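## Task

Scene 1: take the round tin off the bookcase and leave it in the top tray of the utility cart, which can roll. Release it and back the robot away afterwards. The robot must not fall over or finish leaning, or the task fails.

## Robot and tools

ROBOT. TidyBot++: a mobile base 0.54 m long, 0.50 m wide and 0.38 m tall on four driven casters, carrying one seven-joint arm with a two-finger gripper. The shoulder sits 0.12 m ahead of the base centre and 0.68 m above the floor. Two cameras: base_camera (pinhole, 644x364) and wrist_camera (fisheye, 644x476, aimed along the hand). A loose object may occasionally get a short shove from outside. The cart rolls, so bumping it moves the target.

FRAMES. Base frame: origin on the floor below the base centre, x forward, y left, z up. hand_pose is reported in it: the point between the finger pads, with its z axis running out along the fingers and its y axis the closing direction. The odometry frame is the base frame as it was when the scene began. Heading grows to the left, range -3.142 to 3.142. base_tilt is in degrees, positive when leaning forward or right; readings carry a fixed bias near 1 degree plus noise.

execute_actions. Arguments: actions (a list holding one action, or empty to just read state and images) and cameras (list of base_camera, wrist_camera or all; omitted, null or all gives every camera; [] gives none; an unknown name rejects the call). An action may contain:
- base: one command only, each a relative offset from where the base last reported itself, not a pose. translate_m: metres forward (+) or back, -2 to 2. strafe_m: metres sideways, left +, -2 to 2. rotate_rad: radians on the spot, counter-clockwise from above +, -6.3 to 6.3.
- joints: absolute targets by name for this single arm. joint_1_rad (whole arm about vertical, any angle; + is clockwise from above, opposite to rotate_rad), joint_2_rad shoulder -2.249 to 2.249, joint_3_rad (upper-arm roll, any angle; from 3.14, + swings a forward-bent forearm to the right), joint_4_rad elbow -2.579 to 2.579, joint_5_rad (forearm roll, any angle; + swings a forward-bent hand right), joint_6_rad wrist -2.099 to 2.099, joint_7_rad (hand roll, any angle; hand down, + is counter-clockwise from above, and at 1.57 the fingers part left-right), gripper_pos 0 (open) to 1 (closed). Done tolerances: ±0.039 for joints 1-4, ±0.056 for 5-7, ±0.03 gripper. Any-angle joints go the short way, so turn more than half a revolution in steps.
- speeds: optional caps for this action only, translate_m and strafe_m 0.05 to 0.5 m/s, rotate_rad 0.1 to 1.57 rad/s (defaults are the maxima).
All parts start together and may finish at different times. An action runs at most 15 s; a base move needing over 8.667 s at its top speed is rejected. Unknown keys or values out of range reject the whole call with no motion. A joint or the base left out of an action may still be driving toward an earlier target. If a result reports a stop, the remaining execute_actions, wait and finished_scene calls of that reply are skipped.

wait: seconds 0 to 10; commands nothing and returns state and images.
zoom_image: camera (base_camera or wrist_camera) and region [x0, y0, x1, y1] in pixels from the top-left, no bigger than 504 by 504, over that camera's latest full image.
finished_scene: scene (1 or 2); irreversible, reports success and starts the next task. The goal must still hold when it is called.

ARM GEOMETRY. Upper arm 0.42 m, forearm 0.31 m, hand 0.31 m to the hand point. With joint_1_rad 0, joint_3_rad 3.14, joint_5_rad 0 (roughly the start) the arm moves in the base's x-z plane; tilts from vertical (forward +) are joint_2_rad, joint_2_rad - joint_4_rad, and joint_2_rad - joint_4_rad - joint_6_rad. Forward reach from the shoulder is the sum of length x sin(tilt), height the sum of length x cos(tilt). Joints 1-4 reach 1.39 rad/s, 5-7 reach 1.22 rad/s. The arm begins folded, hand down, wrist up to 0.08 m beyond the base front, elbow up to 1.15 m high. A downward hand tops out near 0.94 m above the floor, only close in. Finger gap is about 85 x (1 - gripper_pos) mm; closed fingertips reach about 20 mm past the hand point and grip with roughly 96 to 120 N each.

RESULT LINES. base_status and joint_status give how each motion ended: done (for the base, wheels turned as ordered, slip included), off_target (resting off target, maybe still pushing), contact_stop or time_out (old target dropped, holding), not_followed (a built-in check withheld the arm targets, shown with joint command not followed and a cause: line, often self-collision; the gripper part still runs, and withheld targets may be retried later). Gripper done at 1 means it closed on nothing or something very thin; off_target means an object stopped it. on_its_own lists uncommanded motion. base_odometry counts wheel turns and drifts a few centimetres and degrees over many moves. A blocked base pushes until timeout and may still say done. motor_effort is percent of max (peak in brackets), noisy and biased. joint_positions, hand_pose (can be 1-2 cm off) and Motor temperatures follow. ARM HIT means the arm struck the base or itself.

CORRECTIONS. Friction often leaves joints slightly short while reporting done; resend each joint as last command plus (wanted - read). Trust images for true hand position. A held load makes the arm sag; never command a loaded joint to its current reading.

HAZARDS. Avoid drops, slams, hard pushes and knocking things over. A raised arm catching on something above about 0.8 m while driving, or sideways force on a raised hand, can tip the robot; retract the arm or back off to right it. Torque sensors fault at 104.5 N m (joints 1-4) or 51.3 N m (5-7), freezing the arm and gripper for 10 s while the base keeps going; warnings come at 56.7 and 29.4. Motors heat while holding loads: MOTOR HOT from 60 °C, and at 75 °C an OVER-TEMPERATURE FAULT lets the arm sink, with limit_stop_at_motor_heat in joint_status (resend targets). The robot holds its last command while you think.

Each tool is called after "Request:" by a JSON object that holds its "fn" and its "kwargs", one argument or row to a line.

## Session

Request:
{"fn": "execute_actions", "kwargs": {
  "actions": []
}}

Scene clock: 0.00 s.
Motor temperatures (°C, as the motors report them): [35 31 26 33 34 40 43]
base_odometry: x=+0.000 y=+0.000 heading=+0.000 (m, m, rad; odometry frame)
base_tilt: forward=-0.4 right=+0.0 (deg)
base_status: not commanded
joint_positions: joint_1_rad=+0.013 joint_2_rad=-0.348 joint_3_rad=+3.189 joint_4_rad=-2.524 joint_5_rad=-0.040 joint_6_rad=-0.871 joint_7_rad=+1.563 gripper_pos=+0.000
joint_status: not commanded
motor_effort: joint_1_rad=+0 joint_2_rad=-2 joint_3_rad=+0 joint_4_rad=+13 joint_5_rad=+0 joint_6_rad=+0 joint_7_rad=+2 (%)
hand_pose: x=+0.2645 y=+0.0041 z=+0.5891 quat_wxyz=(-0.023, +0.998, -0.045, +0.048) (m; base frame)
pictures: base_camera, wrist_camera
Images, in order (width x height): base_camera 644x364, wrist_camera 644x476.

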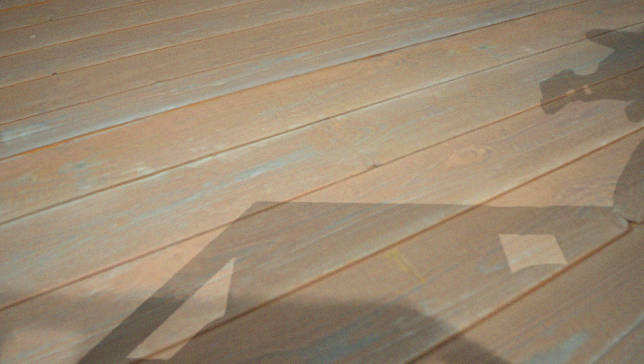

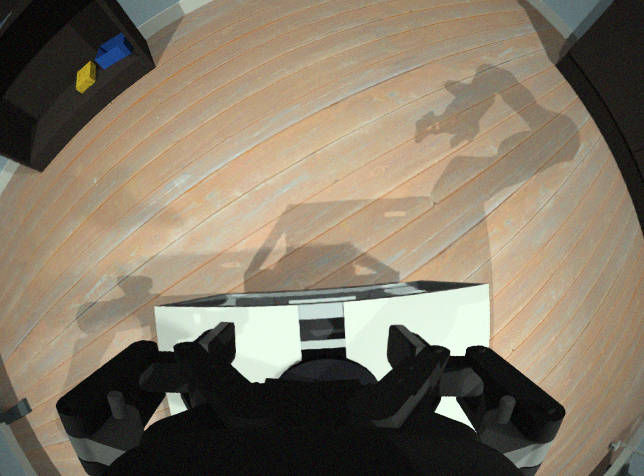

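Request:
{"fn": "execute_actions", "kwargs": {
  "actions": [
    {"joints":{"joint_2_rad":0.0,"joint_4_rad":-2.0,"joint_6_rad":0.2}}
  ]
}}

Scene clock: 2.47 s.
Motor temperatures (°C, as the motors report them): [35 31 26 33 34 40 43]
base_odometry: x=+0.000 y=+0.000 heading=+0.000 (m, m, rad; odometry frame)
base_tilt: forward=-0.4 right=+0.0 (deg)
base_status: not commanded
joint_positions: joint_1_rad=+0.013 joint_2_rad=-0.011 joint_3_rad=+3.189 joint_4_rad=-2.010 joint_5_rad=-0.040 joint_6_rad=+0.162 joint_7_rad=+1.563 gripper_pos=+0.000
joint_status: all done
motor_effort: joint_1_rad=+0(0) joint_2_rad=-21(22) joint_3_rad=-1(0) joint_4_rad=+19(19) joint_5_rad=+1(0) joint_6_rad=+8(8) joint_7_rad=+1(1) (%)
hand_pose: x=+0.7001 y=-0.0357 z=+0.8899 quat_wxyz=(+0.006, +0.794, -0.045, +0.607) (m; base frame)
pictures: base_camera, wrist_camera
camera_calibration (this result's frames):
wrist_camera: T_world_to_cam=[[-0.08298, -0.995433, -0.0471974, 0.0654761], [-0.269968, 0.068044, -0.960462, 1.10356], [0.959287, -0.0669574, -0.274381, -0.293798], [0, 0, 0, 1]] pos_world=[0.585194, -0.0295851, 0.982401]
Images, in order (width x height): base_camera 644x364, wrist_camera 644x476.

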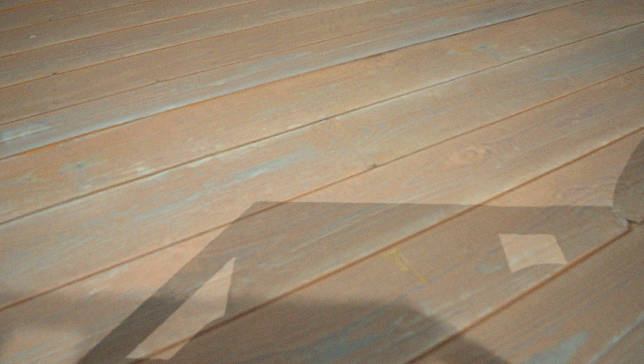

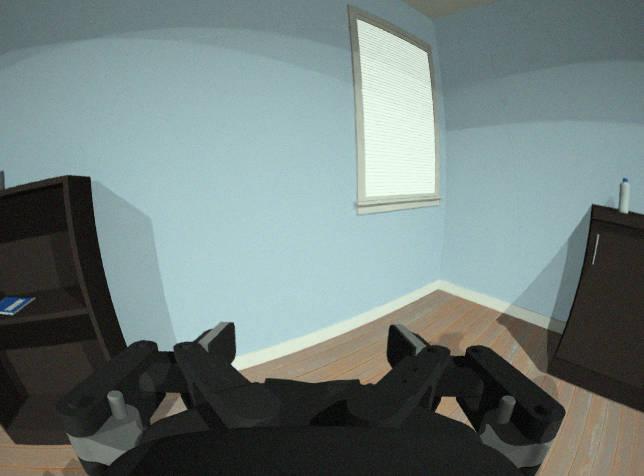

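Request:
{"fn": "execute_actions", "kwargs": {
  "actions": [
    {"base":{"rotate_rad":0.8}}
  ]
}}

Scene clock: 4.73 s.
Motor temperatures (°C, as the motors report them): [35 31 26 33 34 40 43]
base_odometry: x=+0.000 y=+0.000 heading=+0.799 (m, m, rad; odometry frame)
base_tilt: forward=-0.4 right=+0.0 (deg)
base_status: done
joint_positions: joint_1_rad=+0.008 joint_2_rad=-0.008 joint_3_rad=+3.185 joint_4_rad=-2.010 joint_5_rad=-0.040 joint_6_rad=+0.162 joint_7_rad=+1.563 gripper_pos=+0.000
joint_status: not commanded
motor_effort: joint_1_rad=+0(3) joint_2_rad=-22(22) joint_3_rad=-1(2) joint_4_rad=+18(19) joint_5_rad=+0(0) joint_6_rad=+8(8) joint_7_rad=+1(1) (%)
hand_pose: x=+0.7010 y=-0.0310 z=+0.8883 quat_wxyz=(+0.004, +0.795, -0.042, +0.606) (m; base frame)
pictures: base_camera, wrist_camera
camera_calibration (this result's frames):
wrist_camera: T_world_to_cam=[[-0.0750783, -0.996071, -0.0469726, 0.0643803], [-0.273198, 0.0658497, -0.959701, 1.10341], [0.959023, -0.0592199, -0.277069, -0.291914], [0, 0, 0, 1]] pos_world=[0.586237, -0.0258194, 0.981093]
Images, in order (width x height): base_camera 644x364, wrist_camera 644x476.

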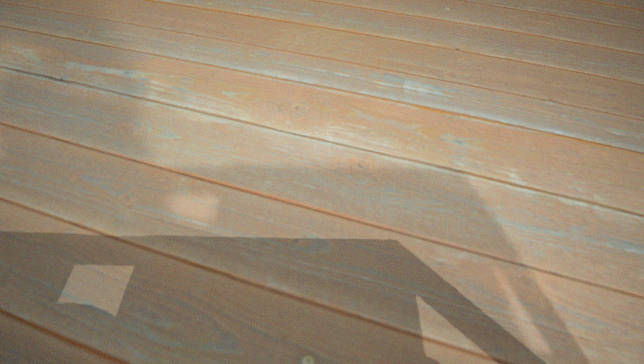

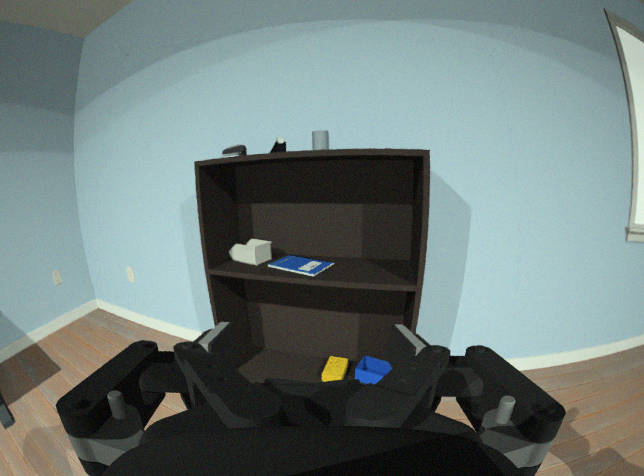

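Request:
{"fn": "execute_actions", "kwargs": {
  "actions": [
    {"joints":{"joint_2_rad":0.3,"joint_4_rad":-1.3,"joint_6_rad":0.03},"base":{"translate_m":0.3}}
  ],
  "cameras": ["wrist_camera"]
}}

Scene clock: 7.93 s.
Motor temperatures (°C, as the motors report them): [35 31 26 33 34 40 43]
base_odometry: x=+0.209 y=+0.216 heading=+0.800 (m, m, rad; odometry frame)
base_tilt: forward=-0.3 right=+0.0 (deg)
base_status: done
joint_positions: joint_1_rad=+0.008 joint_2_rad=+0.298 joint_3_rad=+3.185 joint_4_rad=-1.314 joint_5_rad=-0.040 joint_6_rad=+0.075 joint_7_rad=+1.563 gripper_pos=+0.000
joint_status: all done
motor_effort: joint_1_rad=+0(0) joint_2_rad=-35(38) joint_3_rad=-1(1) joint_4_rad=+20(21) joint_5_rad=+1(0) joint_6_rad=+8(8) joint_7_rad=+2(2) (%)
hand_pose: x=+0.8677 y=-0.0319 z=+1.0813 quat_wxyz=(+0.006, +0.694, -0.030, +0.719) (m; base frame)
pictures: wrist_camera
camera_calibration (this result's frames):
wrist_camera: T_world_to_cam=[[-0.0547635, -0.997741, -0.0388961, 0.0586307], [0.0244584, 0.0376025, -0.998993, 1.11754], [0.9982, -0.0556597, 0.0223439, -0.755993], [0, 0, 0, 1]] pos_world=[0.73051, -0.0256023, 1.13559]
Images, in order (width x height): wrist_camera 644x476.

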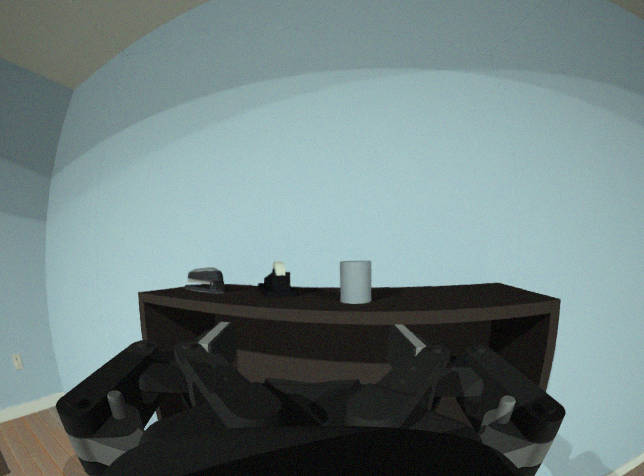

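Request:
{"fn": "execute_actions", "kwargs": {
  "actions": [
    {"base":{"strafe_m":-0.12}}
  ],
  "cameras": []
}}

Request:
{"fn": "execute_actions", "kwargs": {
  "actions": [
    {"base":{"translate_m":0.25}}
  ],
  "cameras": ["wrist_camera"]
}}

Scene clock: 10.67 s.
Motor temperatures (°C, as the motors report them): [35 31 26 34 34 40 43]
base_odometry: x=+0.295 y=+0.132 heading=+0.800 (m, m, rad; odometry frame)
base_tilt: forward=-0.3 right=+0.0 (deg)
base_status: done
joint_positions: joint_1_rad=+0.018 joint_2_rad=+0.298 joint_3_rad=+3.186 joint_4_rad=-1.314 joint_5_rad=-0.040 joint_6_rad=+0.074 joint_7_rad=+1.563 gripper_pos=+0.000
joint_status: not commanded
motor_effort: joint_1_rad=+0(4) joint_2_rad=-35(36) joint_3_rad=-1(2) joint_4_rad=+20(21) joint_5_rad=+0(0) joint_6_rad=+8(8) joint_7_rad=+2(1) (%)
hand_pose: x=+0.8673 y=-0.0400 z=+1.0810 quat_wxyz=(+0.010, +0.695, -0.034, +0.718) (m; base frame)
pictures: none
No camera images: the call's "cameras" was empty. Leave "cameras" out to get every camera's image.

Scene clock: 12.43 s.
Motor temperatures (°C, as the motors report them): [35 31 26 34 34 40 43]
base_odometry: x=+0.470 y=+0.311 heading=+0.800 (m, m, rad; odometry frame)
base_tilt: forward=-0.4 right=+0.0 (deg)
base_status: done
joint_positions: joint_1_rad=+0.018 joint_2_rad=+0.306 joint_3_rad=+3.186 joint_4_rad=-1.312 joint_5_rad=-0.040 joint_6_rad=+0.071 joint_7_rad=+1.563 gripper_pos=+0.000
joint_status: not commanded
motor_effort: joint_1_rad=+0(1) joint_2_rad=-35(39) joint_3_rad=+0(0) joint_4_rad=+20(22) joint_5_rad=+0(1) joint_6_rad=+8(8) joint_7_rad=+1(2) (%)
hand_pose: x=+0.8701 y=-0.0400 z=+1.0762 quat_wxyz=(+0.010, +0.697, -0.034, +0.716) (m; base frame)
pictures: wrist_camera
camera_calibration (this result's frames):
wrist_camera: T_world_to_cam=[[-0.0659207, -0.997092, -0.0382242, 0.0595053], [0.0162802, 0.0372277, -0.999174, 1.12006], [0.997692, -0.0664886, 0.0137788, -0.74956], [0, 0, 0, 1]] pos_world=[0.733518, -0.0322022, 1.13174]
Images, in order (width x height): wrist_camera 644x476.

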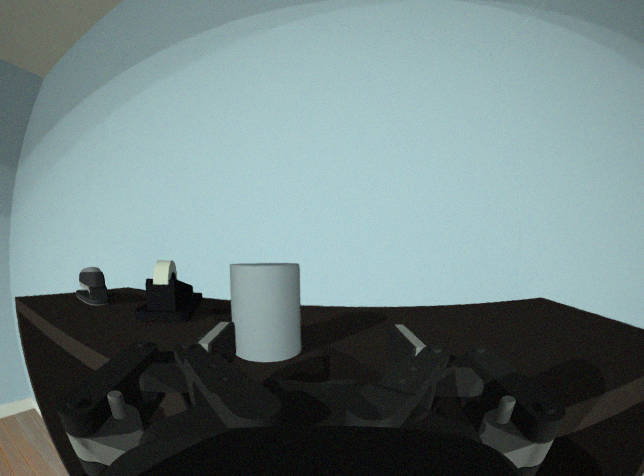

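Request:
{"fn": "execute_actions", "kwargs": {
  "actions": [
    {"base":{"strafe_m":0.04}}
  ],
  "cameras": []
}}

Request:
{"fn": "execute_actions", "kwargs": {
  "actions": [
    {"base":{"translate_m":0.1}}
  ],
  "cameras": ["wrist_camera"]
}}

Scene clock: 14.00 s.
Motor temperatures (°C, as the motors report them): [35 31 26 34 34 40 43]
base_odometry: x=+0.441 y=+0.340 heading=+0.799 (m, m, rad; odometry frame)
base_tilt: forward=-0.3 right=+0.0 (deg)
base_status: done
joint_positions: joint_1_rad=+0.010 joint_2_rad=+0.305 joint_3_rad=+3.187 joint_4_rad=-1.312 joint_5_rad=-0.040 joint_6_rad=+0.071 joint_7_rad=+1.563 gripper_pos=+0.000
joint_status: not commanded
motor_effort: joint_1_rad=+0(3) joint_2_rad=-35(36) joint_3_rad=+0(3) joint_4_rad=+20(21) joint_5_rad=+0(0) joint_6_rad=+8(8) joint_7_rad=+1(1) (%)
hand_pose: x=+0.8704 y=-0.0336 z=+1.0763 quat_wxyz=(+0.007, +0.697, -0.031, +0.716) (m; base frame)
pictures: none
No camera images: the call's "cameras" was empty. Leave "cameras" out to get every camera's image.

Scene clock: 15.27 s.
Motor temperatures (°C, as the motors report them): [35 31 26 34 34 40 43]
base_odometry: x=+0.511 y=+0.411 heading=+0.800 (m, m, rad; odometry frame)
base_tilt: forward=-0.3 right=+0.0 (deg)
base_status: done
joint_positions: joint_1_rad=+0.009 joint_2_rad=+0.290 joint_3_rad=+3.186 joint_4_rad=-1.305 joint_5_rad=-0.040 joint_6_rad=+0.068 joint_7_rad=+1.563 gripper_pos=+0.000
joint_status: not commanded
motor_effort: joint_1_rad=+0(4) joint_2_rad=-33(38) joint_3_rad=+0(3) joint_4_rad=+19(25) joint_5_rad=+0(0) joint_6_rad=+8(10) joint_7_rad=+1(1) (%)
hand_pose: x=+0.8642 y=-0.0330 z=+1.0913 quat_wxyz=(+0.007, +0.691, -0.031, +0.723) (m; base frame)
pictures: wrist_camera
camera_calibration (this result's frames):
wrist_camera: T_world_to_cam=[[-0.0559289, -0.997672, -0.0390117, 0.0588341], [0.0351838, 0.0370792, -0.998693, 1.11804], [0.997815, -0.0572284, 0.0330281, -0.764211], [0, 0, 0, 1]] pos_world=[0.726494, -0.0264935, 1.14412]
Images, in order (width x height): wrist_camera 644x476.

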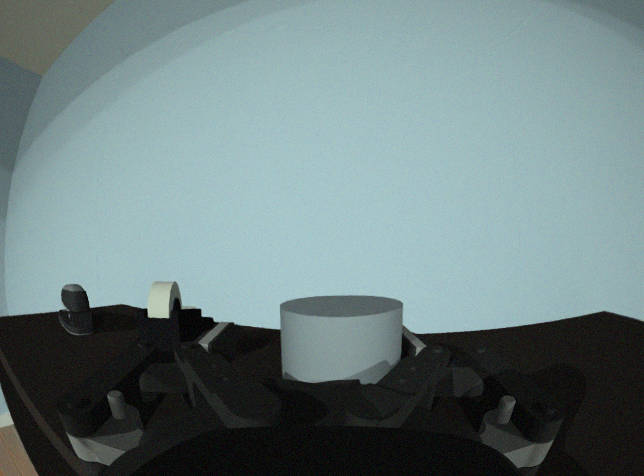

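Request:
{"fn": "execute_actions", "kwargs": {
  "actions": [
    {"joints":{"gripper_pos":1.0}}
  ],
  "cameras": ["wrist_camera"]
}}

Scene clock: 17.27 s.
Motor temperatures (°C, as the motors report them): [35 31 26 34 34 40 43]
base_odometry: x=+0.511 y=+0.411 heading=+0.800 (m, m, rad; odometry frame)
base_tilt: forward=-0.3 right=+0.0 (deg)
base_status: not commanded
joint_positions: joint_1_rad=+0.009 joint_2_rad=+0.290 joint_3_rad=+3.186 joint_4_rad=-1.305 joint_5_rad=-0.040 joint_6_rad=+0.068 joint_7_rad=+1.563 gripper_pos=+0.420
joint_status: gripper_pos off_target (ended at +0.420, target +1.000)
motor_effort: joint_1_rad=+1(1) joint_2_rad=-33(34) joint_3_rad=+0(0) joint_4_rad=+19(19) joint_5_rad=+0(0) joint_6_rad=+8(8) joint_7_rad=+1(2) (%)
hand_pose: x=+0.8642 y=-0.0330 z=+1.0913 quat_wxyz=(+0.007, +0.691, -0.031, +0.723) (m; base frame)
pictures: wrist_camera
camera_calibration (this result's frames):
wrist_camera: T_world_to_cam=[[-0.0559288, -0.997672, -0.0390118, 0.0588343], [0.0351835, 0.0370794, -0.998693, 1.11804], [0.997815, -0.0572282, 0.0330278, -0.764211], [0, 0, 0, 1]] pos_world=[0.726494, -0.0264935, 1.14412]
Images, in order (width x height): wrist_camera 644x476.

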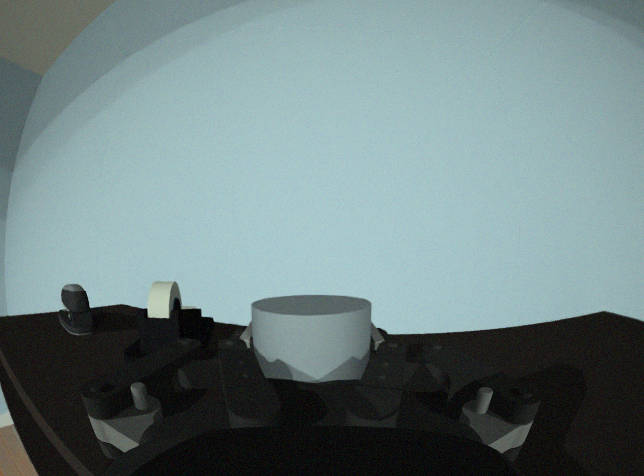

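Gripped. Lift slightly and back away.

Request:
{"fn": "execute_actions", "kwargs": {
  "actions": [
    {"joints":{"joint_2_rad":0.2,"joint_4_rad":-1.35,"joint_6_rad":-0.02}}
  ],
  "cameras": []
}}

Request:
{"fn": "execute_actions", "kwargs": {
  "actions": [
    {"base":{"translate_m":-0.5}}
  ],
  "cameras": []
}}

Request:
{"fn": "execute_actions", "kwargs": {
  "actions": [
    {"base":{"rotate_rad":1.5}}
  ]
}}

Scene clock: 19.27 s.
Motor temperatures (°C, as the motors report them): [35 31 26 34 34 40 43]
base_odometry: x=+0.511 y=+0.411 heading=+0.800 (m, m, rad; odometry frame)
base_tilt: forward=-0.3 right=+0.0 (deg)
base_status: not commanded
joint_positions: joint_1_rad=+0.009 joint_2_rad=+0.203 joint_3_rad=+3.186 joint_4_rad=-1.341 joint_5_rad=-0.040 joint_6_rad=+0.022 joint_7_rad=+1.563 gripper_pos=+0.420
joint_status: all done
motor_effort: joint_1_rad=+0(1) joint_2_rad=-31(37) joint_3_rad=+0(0) joint_4_rad=+20(20) joint_5_rad=+0(0) joint_6_rad=+8(8) joint_7_rad=+1(2) (%)
hand_pose: x=+0.8288 y=-0.0326 z=+1.1173 quat_wxyz=(+0.005, +0.689, -0.032, +0.724) (m; base frame)
pictures: none
No camera images: the call's "cameras" was empty. Leave "cameras" out to get every camera's image.

Scene clock: 21.80 s.
Motor temperatures (°C, as the motors report them): [35 31 26 34 34 40 43]
base_odometry: x=+0.162 y=+0.052 heading=+0.800 (m, m, rad; odometry frame)
base_tilt: forward=-0.4 right=+0.0 (deg)
base_status: done
joint_positions: joint_1_rad=+0.009 joint_2_rad=+0.196 joint_3_rad=+3.186 joint_4_rad=-1.343 joint_5_rad=-0.040 joint_6_rad=+0.019 joint_7_rad=+1.563 gripper_pos=+0.420
joint_status: not commanded
motor_effort: joint_1_rad=+0(3) joint_2_rad=-31(36) joint_3_rad=+0(3) joint_4_rad=+20(22) joint_5_rad=+0(0) joint_6_rad=+8(9) joint_7_rad=+1(1) (%)
hand_pose: x=+0.8258 y=-0.0328 z=+1.1203 quat_wxyz=(+0.005, +0.688, -0.032, +0.725) (m; base frame)
pictures: none
No camera images: the call's "cameras" was empty. Leave "cameras" out to get every camera's image.

Scene clock: 24.27 s.
Motor temperatures (°C, as the motors report them): [35 31 26 34 34 40 43]
base_odometry: x=+0.162 y=+0.052 heading=+2.300 (m, m, rad; odometry frame)
base_tilt: forward=-0.4 right=+0.0 (deg)
base_status: done
joint_positions: joint_1_rad=+0.006 joint_2_rad=+0.213 joint_3_rad=+3.181 joint_4_rad=-1.343 joint_5_rad=-0.040 joint_6_rad=+0.019 joint_7_rad=+1.563 gripper_pos=+0.420
joint_status: not commanded
motor_effort: joint_1_rad=+0(5) joint_2_rad=-32(37) joint_3_rad=-1(3) joint_4_rad=+20(21) joint_5_rad=+0(0) joint_6_rad=+9(9) joint_7_rad=+1(2) (%)
hand_pose: x=+0.8333 y=-0.0275 z=+1.1083 quat_wxyz=(+0.002, +0.694, -0.030, +0.719) (m; base frame)
pictures: base_camera, wrist_camera
camera_calibration (this result's frames):
wrist_camera: T_world_to_cam=[[-0.0475037, -0.997929, -0.0433817, 0.0611446], [0.0244365, 0.0422567, -0.998808, 1.14515], [0.998572, -0.0485072, 0.0223786, -0.722171], [0, 0, 0, 1]] pos_world=[0.696061, -0.0224026, 1.16259]
Images, in order (width x height): base_camera 644x364, wrist_camera 644x476.

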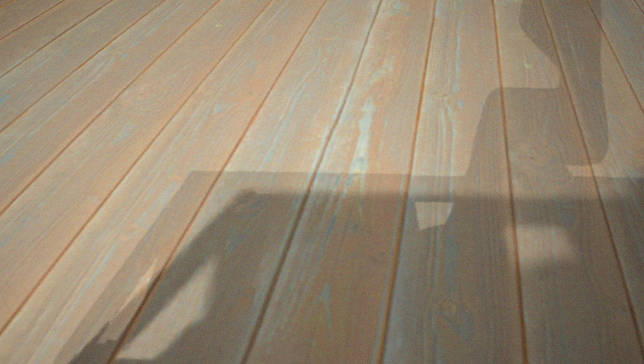

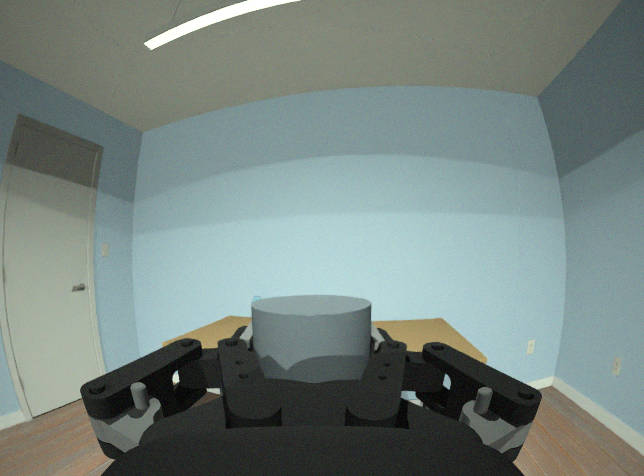

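That's a table. Keep looking.

Request:
{"fn": "execute_actions", "kwargs": {
  "actions": [
    {"base":{"rotate_rad":1.5}}
  ]
}}

Scene clock: 27.07 s.
Motor temperatures (°C, as the motors report them): [35 31 26 34 34 40 43]
base_odometry: x=+0.163 y=+0.052 heading=-2.484 (m, m, rad; odometry frame)
base_tilt: forward=-0.3 right=+0.0 (deg)
base_status: done
joint_positions: joint_1_rad=+0.006 joint_2_rad=+0.214 joint_3_rad=+3.181 joint_4_rad=-1.343 joint_5_rad=-0.040 joint_6_rad=+0.019 joint_7_rad=+1.563 gripper_pos=+0.420
joint_status: not commanded
motor_effort: joint_1_rad=+0(5) joint_2_rad=-32(37) joint_3_rad=+0(4) joint_4_rad=+21(21) joint_5_rad=+0(0) joint_6_rad=+8(8) joint_7_rad=+2(1) (%)
hand_pose: x=+0.8338 y=-0.0275 z=+1.1075 quat_wxyz=(+0.002, +0.695, -0.030, +0.719) (m; base frame)
pictures: base_camera, wrist_camera
camera_calibration (this result's frames):
wrist_camera: T_world_to_cam=[[-0.0475979, -0.997926, -0.0433401, 0.0611276], [0.0232995, 0.0422682, -0.998835, 1.1453], [0.998595, -0.0485522, 0.0212393, -0.721396], [0, 0, 0, 1]] pos_world=[0.696607, -0.0224344, 1.16194]
Images, in order (width x height): base_camera 644x364, wrist_camera 644x476.

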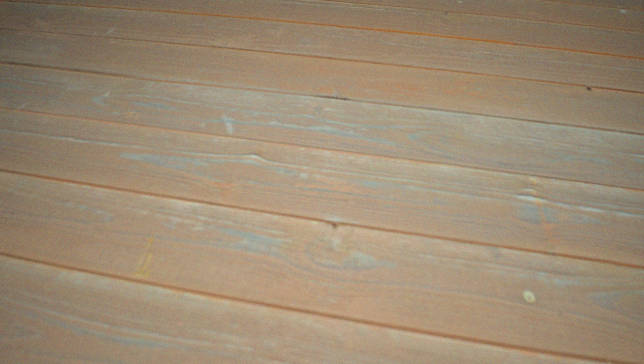

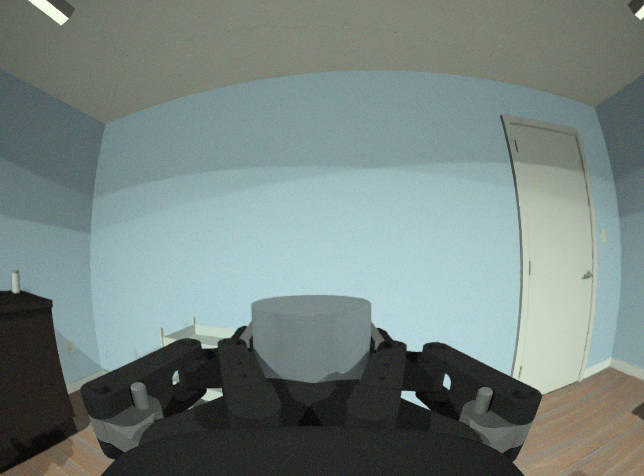

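Request:
{"fn": "execute_actions", "kwargs": {
  "actions": [
    {"base":{"rotate_rad":0.4},"joints":{"joint_6_rad":-0.5}}
  ],
  "cameras": ["wrist_camera"]
}}

Scene clock: 29.30 s.
Motor temperatures (°C, as the motors report them): [35 31 26 34 34 40 43]
base_odometry: x=+0.162 y=+0.052 heading=-2.085 (m, m, rad; odometry frame)
base_tilt: forward=-0.3 right=+0.0 (deg)
base_status: done
joint_positions: joint_1_rad=+0.006 joint_2_rad=+0.209 joint_3_rad=+3.181 joint_4_rad=-1.348 joint_5_rad=-0.040 joint_6_rad=-0.477 joint_7_rad=+1.563 gripper_pos=+0.420
joint_status: all done
motor_effort: joint_1_rad=+0(5) joint_2_rad=-32(35) joint_3_rad=+0(3) joint_4_rad=+20(22) joint_5_rad=+0(1) joint_6_rad=+7(9) joint_7_rad=+1(1) (%)
hand_pose: x=+0.7992 y=-0.0212 z=+0.9588 quat_wxyz=(-0.004, +0.850, -0.031, +0.526) (m; base frame)
pictures: wrist_camera
camera_calibration (this result's frames):
wrist_camera: T_world_to_cam=[[-0.052599, -0.997786, -0.0407091, 0.0608099], [-0.454444, 0.0602164, -0.888738, 1.27395], [0.889221, -0.0282467, -0.456605, -0.137438], [0, 0, 0, 1]] pos_world=[0.704352, -0.0199199, 1.07193]
Images, in order (width x height): wrist_camera 644x476.

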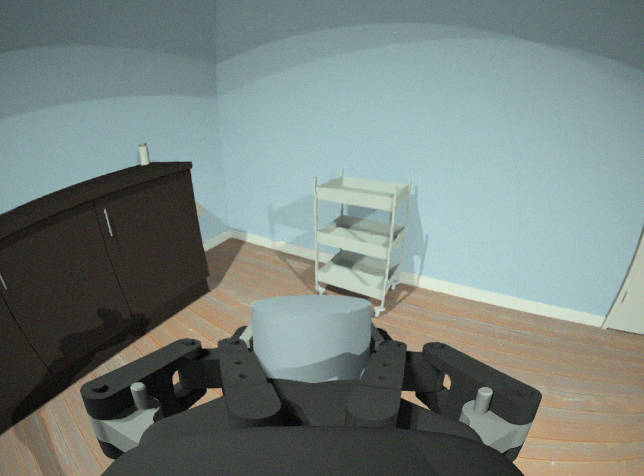

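Request:
{"fn": "execute_actions", "kwargs": {
  "actions": [
    {"base":{"rotate_rad":-0.14}}
  ],
  "cameras": []
}}

Request:
{"fn": "execute_actions", "kwargs": {
  "actions": [
    {"base":{"translate_m":1.0}}
  ],
  "cameras": ["wrist_camera"]
}}

Scene clock: 31.57 s.
Motor temperatures (°C, as the motors report them): [35 31 26 34 34 40 43]
base_odometry: x=+0.163 y=+0.052 heading=-2.225 (m, m, rad; odometry frame)
base_tilt: forward=-0.4 right=+0.0 (deg)
base_status: done
joint_positions: joint_1_rad=+0.017 joint_2_rad=+0.209 joint_3_rad=+3.194 joint_4_rad=-1.348 joint_5_rad=-0.040 joint_6_rad=-0.477 joint_7_rad=+1.563 gripper_pos=+0.420
joint_status: not commanded
motor_effort: joint_1_rad=+0(4) joint_2_rad=-31(32) joint_3_rad=-1(4) joint_4_rad=+20(20) joint_5_rad=+0(1) joint_6_rad=+7(7) joint_7_rad=+1(2) (%)
hand_pose: x=+0.7987 y=-0.0365 z=+0.9588 quat_wxyz=(+0.003, +0.849, -0.040, +0.526) (m; base frame)
pictures: none
No camera images: the call's "cameras" was empty. Leave "cameras" out to get every camera's image.

Scene clock: 34.90 s.
Motor temperatures (°C, as the motors report them): [35 32 26 34 34 40 43]
base_odometry: x=-0.445 y=-0.742 heading=-2.224 (m, m, rad; odometry frame)
base_tilt: forward=-0.3 right=+0.0 (deg)
base_status: done
joint_positions: joint_1_rad=+0.017 joint_2_rad=+0.205 joint_3_rad=+3.194 joint_4_rad=-1.348 joint_5_rad=-0.040 joint_6_rad=-0.477 joint_7_rad=+1.563 gripper_pos=+0.420
joint_status: not commanded
motor_effort: joint_1_rad=+0(1) joint_2_rad=-31(35) joint_3_rad=-1(0) joint_4_rad=+20(21) joint_5_rad=+0(0) joint_6_rad=+8(8) joint_7_rad=+1(2) (%)
hand_pose: x=+0.7975 y=-0.0365 z=+0.9616 quat_wxyz=(+0.003, +0.848, -0.040, +0.528) (m; base frame)
pictures: wrist_camera
camera_calibration (this result's frames):
wrist_camera: T_world_to_cam=[[-0.0760657, -0.99637, -0.0382207, 0.0619125], [-0.449358, 0.0684734, -0.890724, 1.27474], [0.890107, -0.0505787, -0.452935, -0.140184], [0, 0, 0, 1]] pos_world=[0.702304, -0.0326884, 1.07431]
Images, in order (width x height): wrist_camera 644x476.

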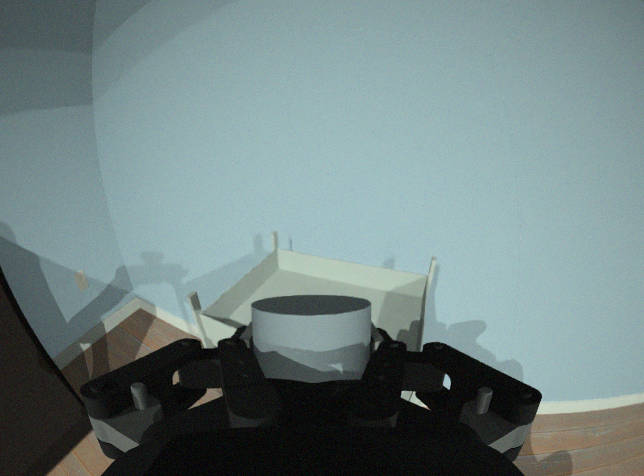

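Request:
{"fn": "execute_actions", "kwargs": {
  "actions": [
    {"base":{"translate_m":0.35}}
  ]
}}

Scene clock: 37.67 s.
Motor temperatures (°C, as the motors report them): [35 32 26 34 34 40 43]
base_odometry: x=-0.657 y=-1.021 heading=-2.223 (m, m, rad; odometry frame)
base_tilt: forward=-0.3 right=+0.0 (deg)
base_status: done
joint_positions: joint_1_rad=+0.017 joint_2_rad=+0.208 joint_3_rad=+3.194 joint_4_rad=-1.348 joint_5_rad=-0.040 joint_6_rad=-0.477 joint_7_rad=+1.563 gripper_pos=+0.420
joint_status: not commanded
motor_effort: joint_1_rad=+0(1) joint_2_rad=-31(35) joint_3_rad=+0(2) joint_4_rad=+20(21) joint_5_rad=+0(0) joint_6_rad=+8(8) joint_7_rad=+2(1) (%)
hand_pose: x=+0.7985 y=-0.0365 z=+0.9593 quat_wxyz=(+0.003, +0.849, -0.040, +0.526) (m; base frame)
pictures: base_camera, wrist_camera
camera_calibration (this result's frames):
wrist_camera: T_world_to_cam=[[-0.0761904, -0.996368, -0.0380281, 0.061796], [-0.452264, 0.0685235, -0.889248, 1.27408], [0.888624, -0.0505535, -0.455842, -0.138026], [0, 0, 0, 1]] pos_world=[0.703581, -0.0327105, 1.07241]
Images, in order (width x height): base_camera 644x364, wrist_camera 644x476.

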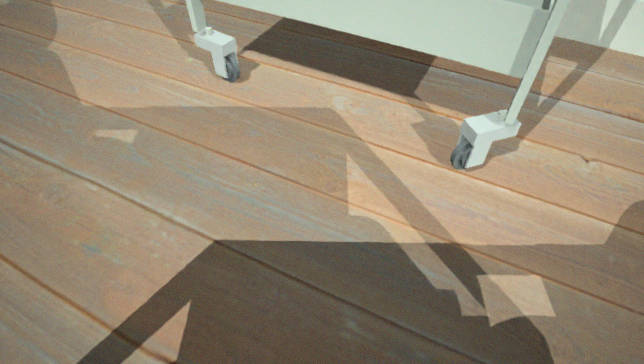

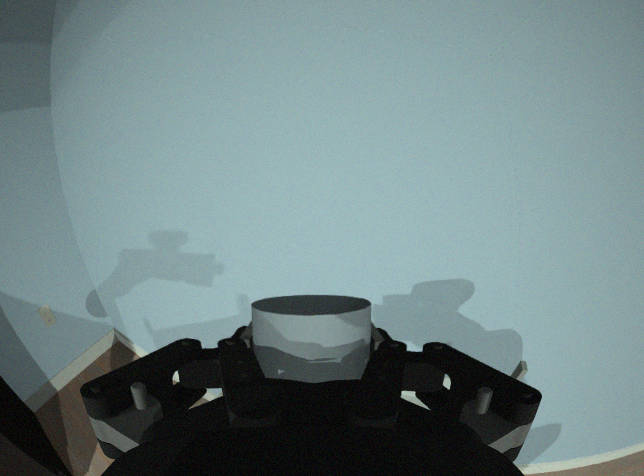

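Request:
{"fn": "execute_actions", "kwargs": {
  "actions": [
    {"joints":{"joint_2_rad":0.40,"joint_4_rad":-1.96,"joint_6_rad":0.5}}
  ],
  "cameras": ["wrist_camera"]
}}

Request:
{"fn": "execute_actions", "kwargs": {
  "actions": [
    {"joints":{"gripper_pos":0.0}}
  ],
  "cameras": ["wrist_camera"]
}}

Scene clock: 42.00 s.
Motor temperatures (°C, as the motors report them): [35 32 26 34 34 40 43]
base_odometry: x=-0.657 y=-1.021 heading=-2.223 (m, m, rad; odometry frame)
base_tilt: forward=-0.3 right=+0.0 (deg)
base_status: not commanded
joint_positions: joint_1_rad=+0.017 joint_2_rad=+0.395 joint_3_rad=+3.194 joint_4_rad=-1.948 joint_5_rad=-0.040 joint_6_rad=+0.456 joint_7_rad=+1.563 gripper_pos=+0.420
joint_status: all done
motor_effort: joint_1_rad=+0(0) joint_2_rad=-34(36) joint_3_rad=+0(0) joint_4_rad=+16(20) joint_5_rad=+0(0) joint_6_rad=+8(9) joint_7_rad=+1(2) (%)
hand_pose: x=+0.8008 y=-0.0475 z=+0.7538 quat_wxyz=(+0.022, +0.808, -0.044, +0.587) (m; base frame)
pictures: wrist_camera
camera_calibration (this result's frames):
wrist_camera: T_world_to_cam=[[-0.100461, -0.994771, -0.0183909, 0.0479206], [-0.31826, 0.0496431, -0.946703, 1.02823], [0.942665, -0.0892539, -0.321583, -0.380683], [0, 0, 0, 1]] pos_world=[0.690915, -0.0373519, 0.851887]
Images, in order (width x height): wrist_camera 644x476.

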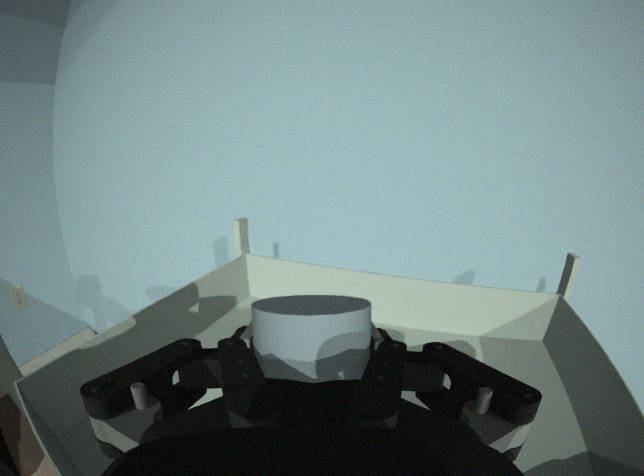

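Scene clock: 43.10 s.
Motor temperatures (°C, as the motors report them): [35 32 26 34 34 40 43]
base_odometry: x=-0.657 y=-1.021 heading=-2.223 (m, m, rad; odometry frame)
base_tilt: forward=-0.3 right=+0.0 (deg)
base_status: not commanded
joint_positions: joint_1_rad=+0.017 joint_2_rad=+0.395 joint_3_rad=+3.194 joint_4_rad=-1.948 joint_5_rad=-0.040 joint_6_rad=+0.456 joint_7_rad=+1.563 gripper_pos=+0.000
joint_status: all done
motor_effort: joint_1_rad=+0(0) joint_2_rad=-34(34) joint_3_rad=-1(0) joint_4_rad=+16(16) joint_5_rad=+0(0) joint_6_rad=+8(7) joint_7_rad=+1(1) (%)
hand_pose: x=+0.8008 y=-0.0475 z=+0.7538 quat_wxyz=(+0.022, +0.808, -0.044, +0.587) (m; base frame)
pictures: wrist_camera
camera_calibration (this result's frames):
wrist_camera: T_world_to_cam=[[-0.100461, -0.994771, -0.018391, 0.0479207], [-0.318261, 0.0496432, -0.946703, 1.02823], [0.942665, -0.0892537, -0.321584, -0.380682], [0, 0, 0, 1]] pos_world=[0.690915, -0.0373518, 0.851887]
Images, in order (width x height): wrist_camera 644x476.

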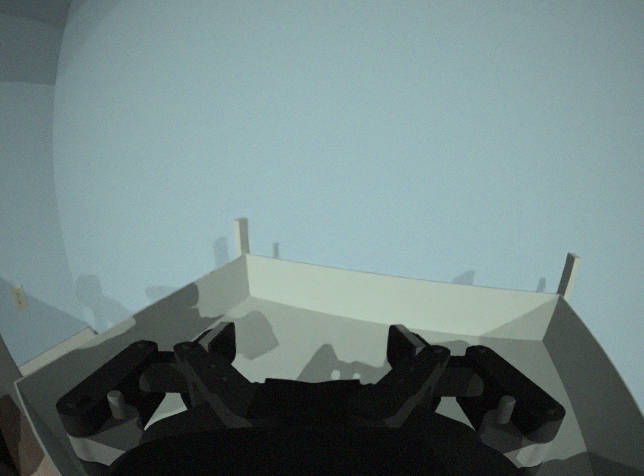

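Request:
{"fn": "execute_actions", "kwargs": {
  "actions": [
    {"joints":{"joint_2_rad":0.2,"joint_4_rad":-1.35,"joint_6_rad":-0.5}}
  ],
  "cameras": []
}}

Request:
{"fn": "execute_actions", "kwargs": {
  "actions": [
    {"base":{"translate_m":-0.5}}
  ],
  "cameras": ["wrist_camera"]
}}

Scene clock: 45.60 s.
Motor temperatures (°C, as the motors report them): [35 32 26 34 34 40 43]
base_odometry: x=-0.657 y=-1.021 heading=-2.223 (m, m, rad; odometry frame)
base_tilt: forward=-0.3 right=+0.0 (deg)
base_status: not commanded
joint_positions: joint_1_rad=+0.017 joint_2_rad=+0.202 joint_3_rad=+3.194 joint_4_rad=-1.361 joint_5_rad=-0.040 joint_6_rad=-0.457 joint_7_rad=+1.563 gripper_pos=+0.000
joint_status: all done
motor_effort: joint_1_rad=+1(0) joint_2_rad=-31(36) joint_3_rad=+0(0) joint_4_rad=+20(20) joint_5_rad=+0(0) joint_6_rad=+8(8) joint_7_rad=+1(1) (%)
hand_pose: x=+0.7979 y=-0.0368 z=+0.9617 quat_wxyz=(+0.004, +0.846, -0.040, +0.532) (m; base frame)
pictures: none
No camera images: the call's "cameras" was empty. Leave "cameras" out to get every camera's image.

Scene clock: 48.07 s.
Motor temperatures (°C, as the motors report them): [35 32 26 34 34 40 43]
base_odometry: x=-0.354 y=-0.623 heading=-2.223 (m, m, rad; odometry frame)
base_tilt: forward=-0.4 right=+0.0 (deg)
base_status: done
joint_positions: joint_1_rad=+0.017 joint_2_rad=+0.194 joint_3_rad=+3.194 joint_4_rad=-1.360 joint_5_rad=-0.040 joint_6_rad=-0.460 joint_7_rad=+1.563 gripper_pos=+0.000
joint_status: not commanded
motor_effort: joint_1_rad=+0(2) joint_2_rad=-31(35) joint_3_rad=+0(3) joint_4_rad=+20(21) joint_5_rad=+0(0) joint_6_rad=+8(7) joint_7_rad=+1(2) (%)
hand_pose: x=+0.7954 y=-0.0365 z=+0.9665 quat_wxyz=(+0.003, +0.844, -0.040, +0.535) (m; base frame)
pictures: wrist_camera
camera_calibration (this result's frames):
wrist_camera: T_world_to_cam=[[-0.0756915, -0.996373, -0.0388894, 0.062334], [-0.435281, 0.0681057, -0.897715, 1.27371], [0.897107, -0.0510216, -0.438857, -0.155265], [0, 0, 0, 1]] pos_world=[0.698431, -0.0325612, 1.07772]
Images, in order (width x height): wrist_camera 644x476.

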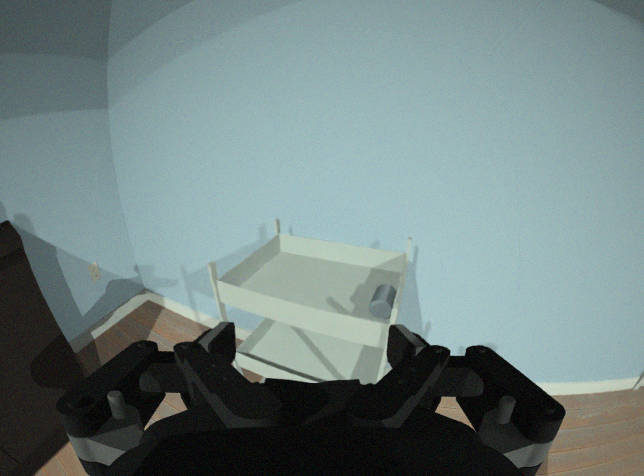

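Request:
{"fn": "finished_scene", "kwargs": {
  "scene": 1
}}

The scene is finished: the task was done.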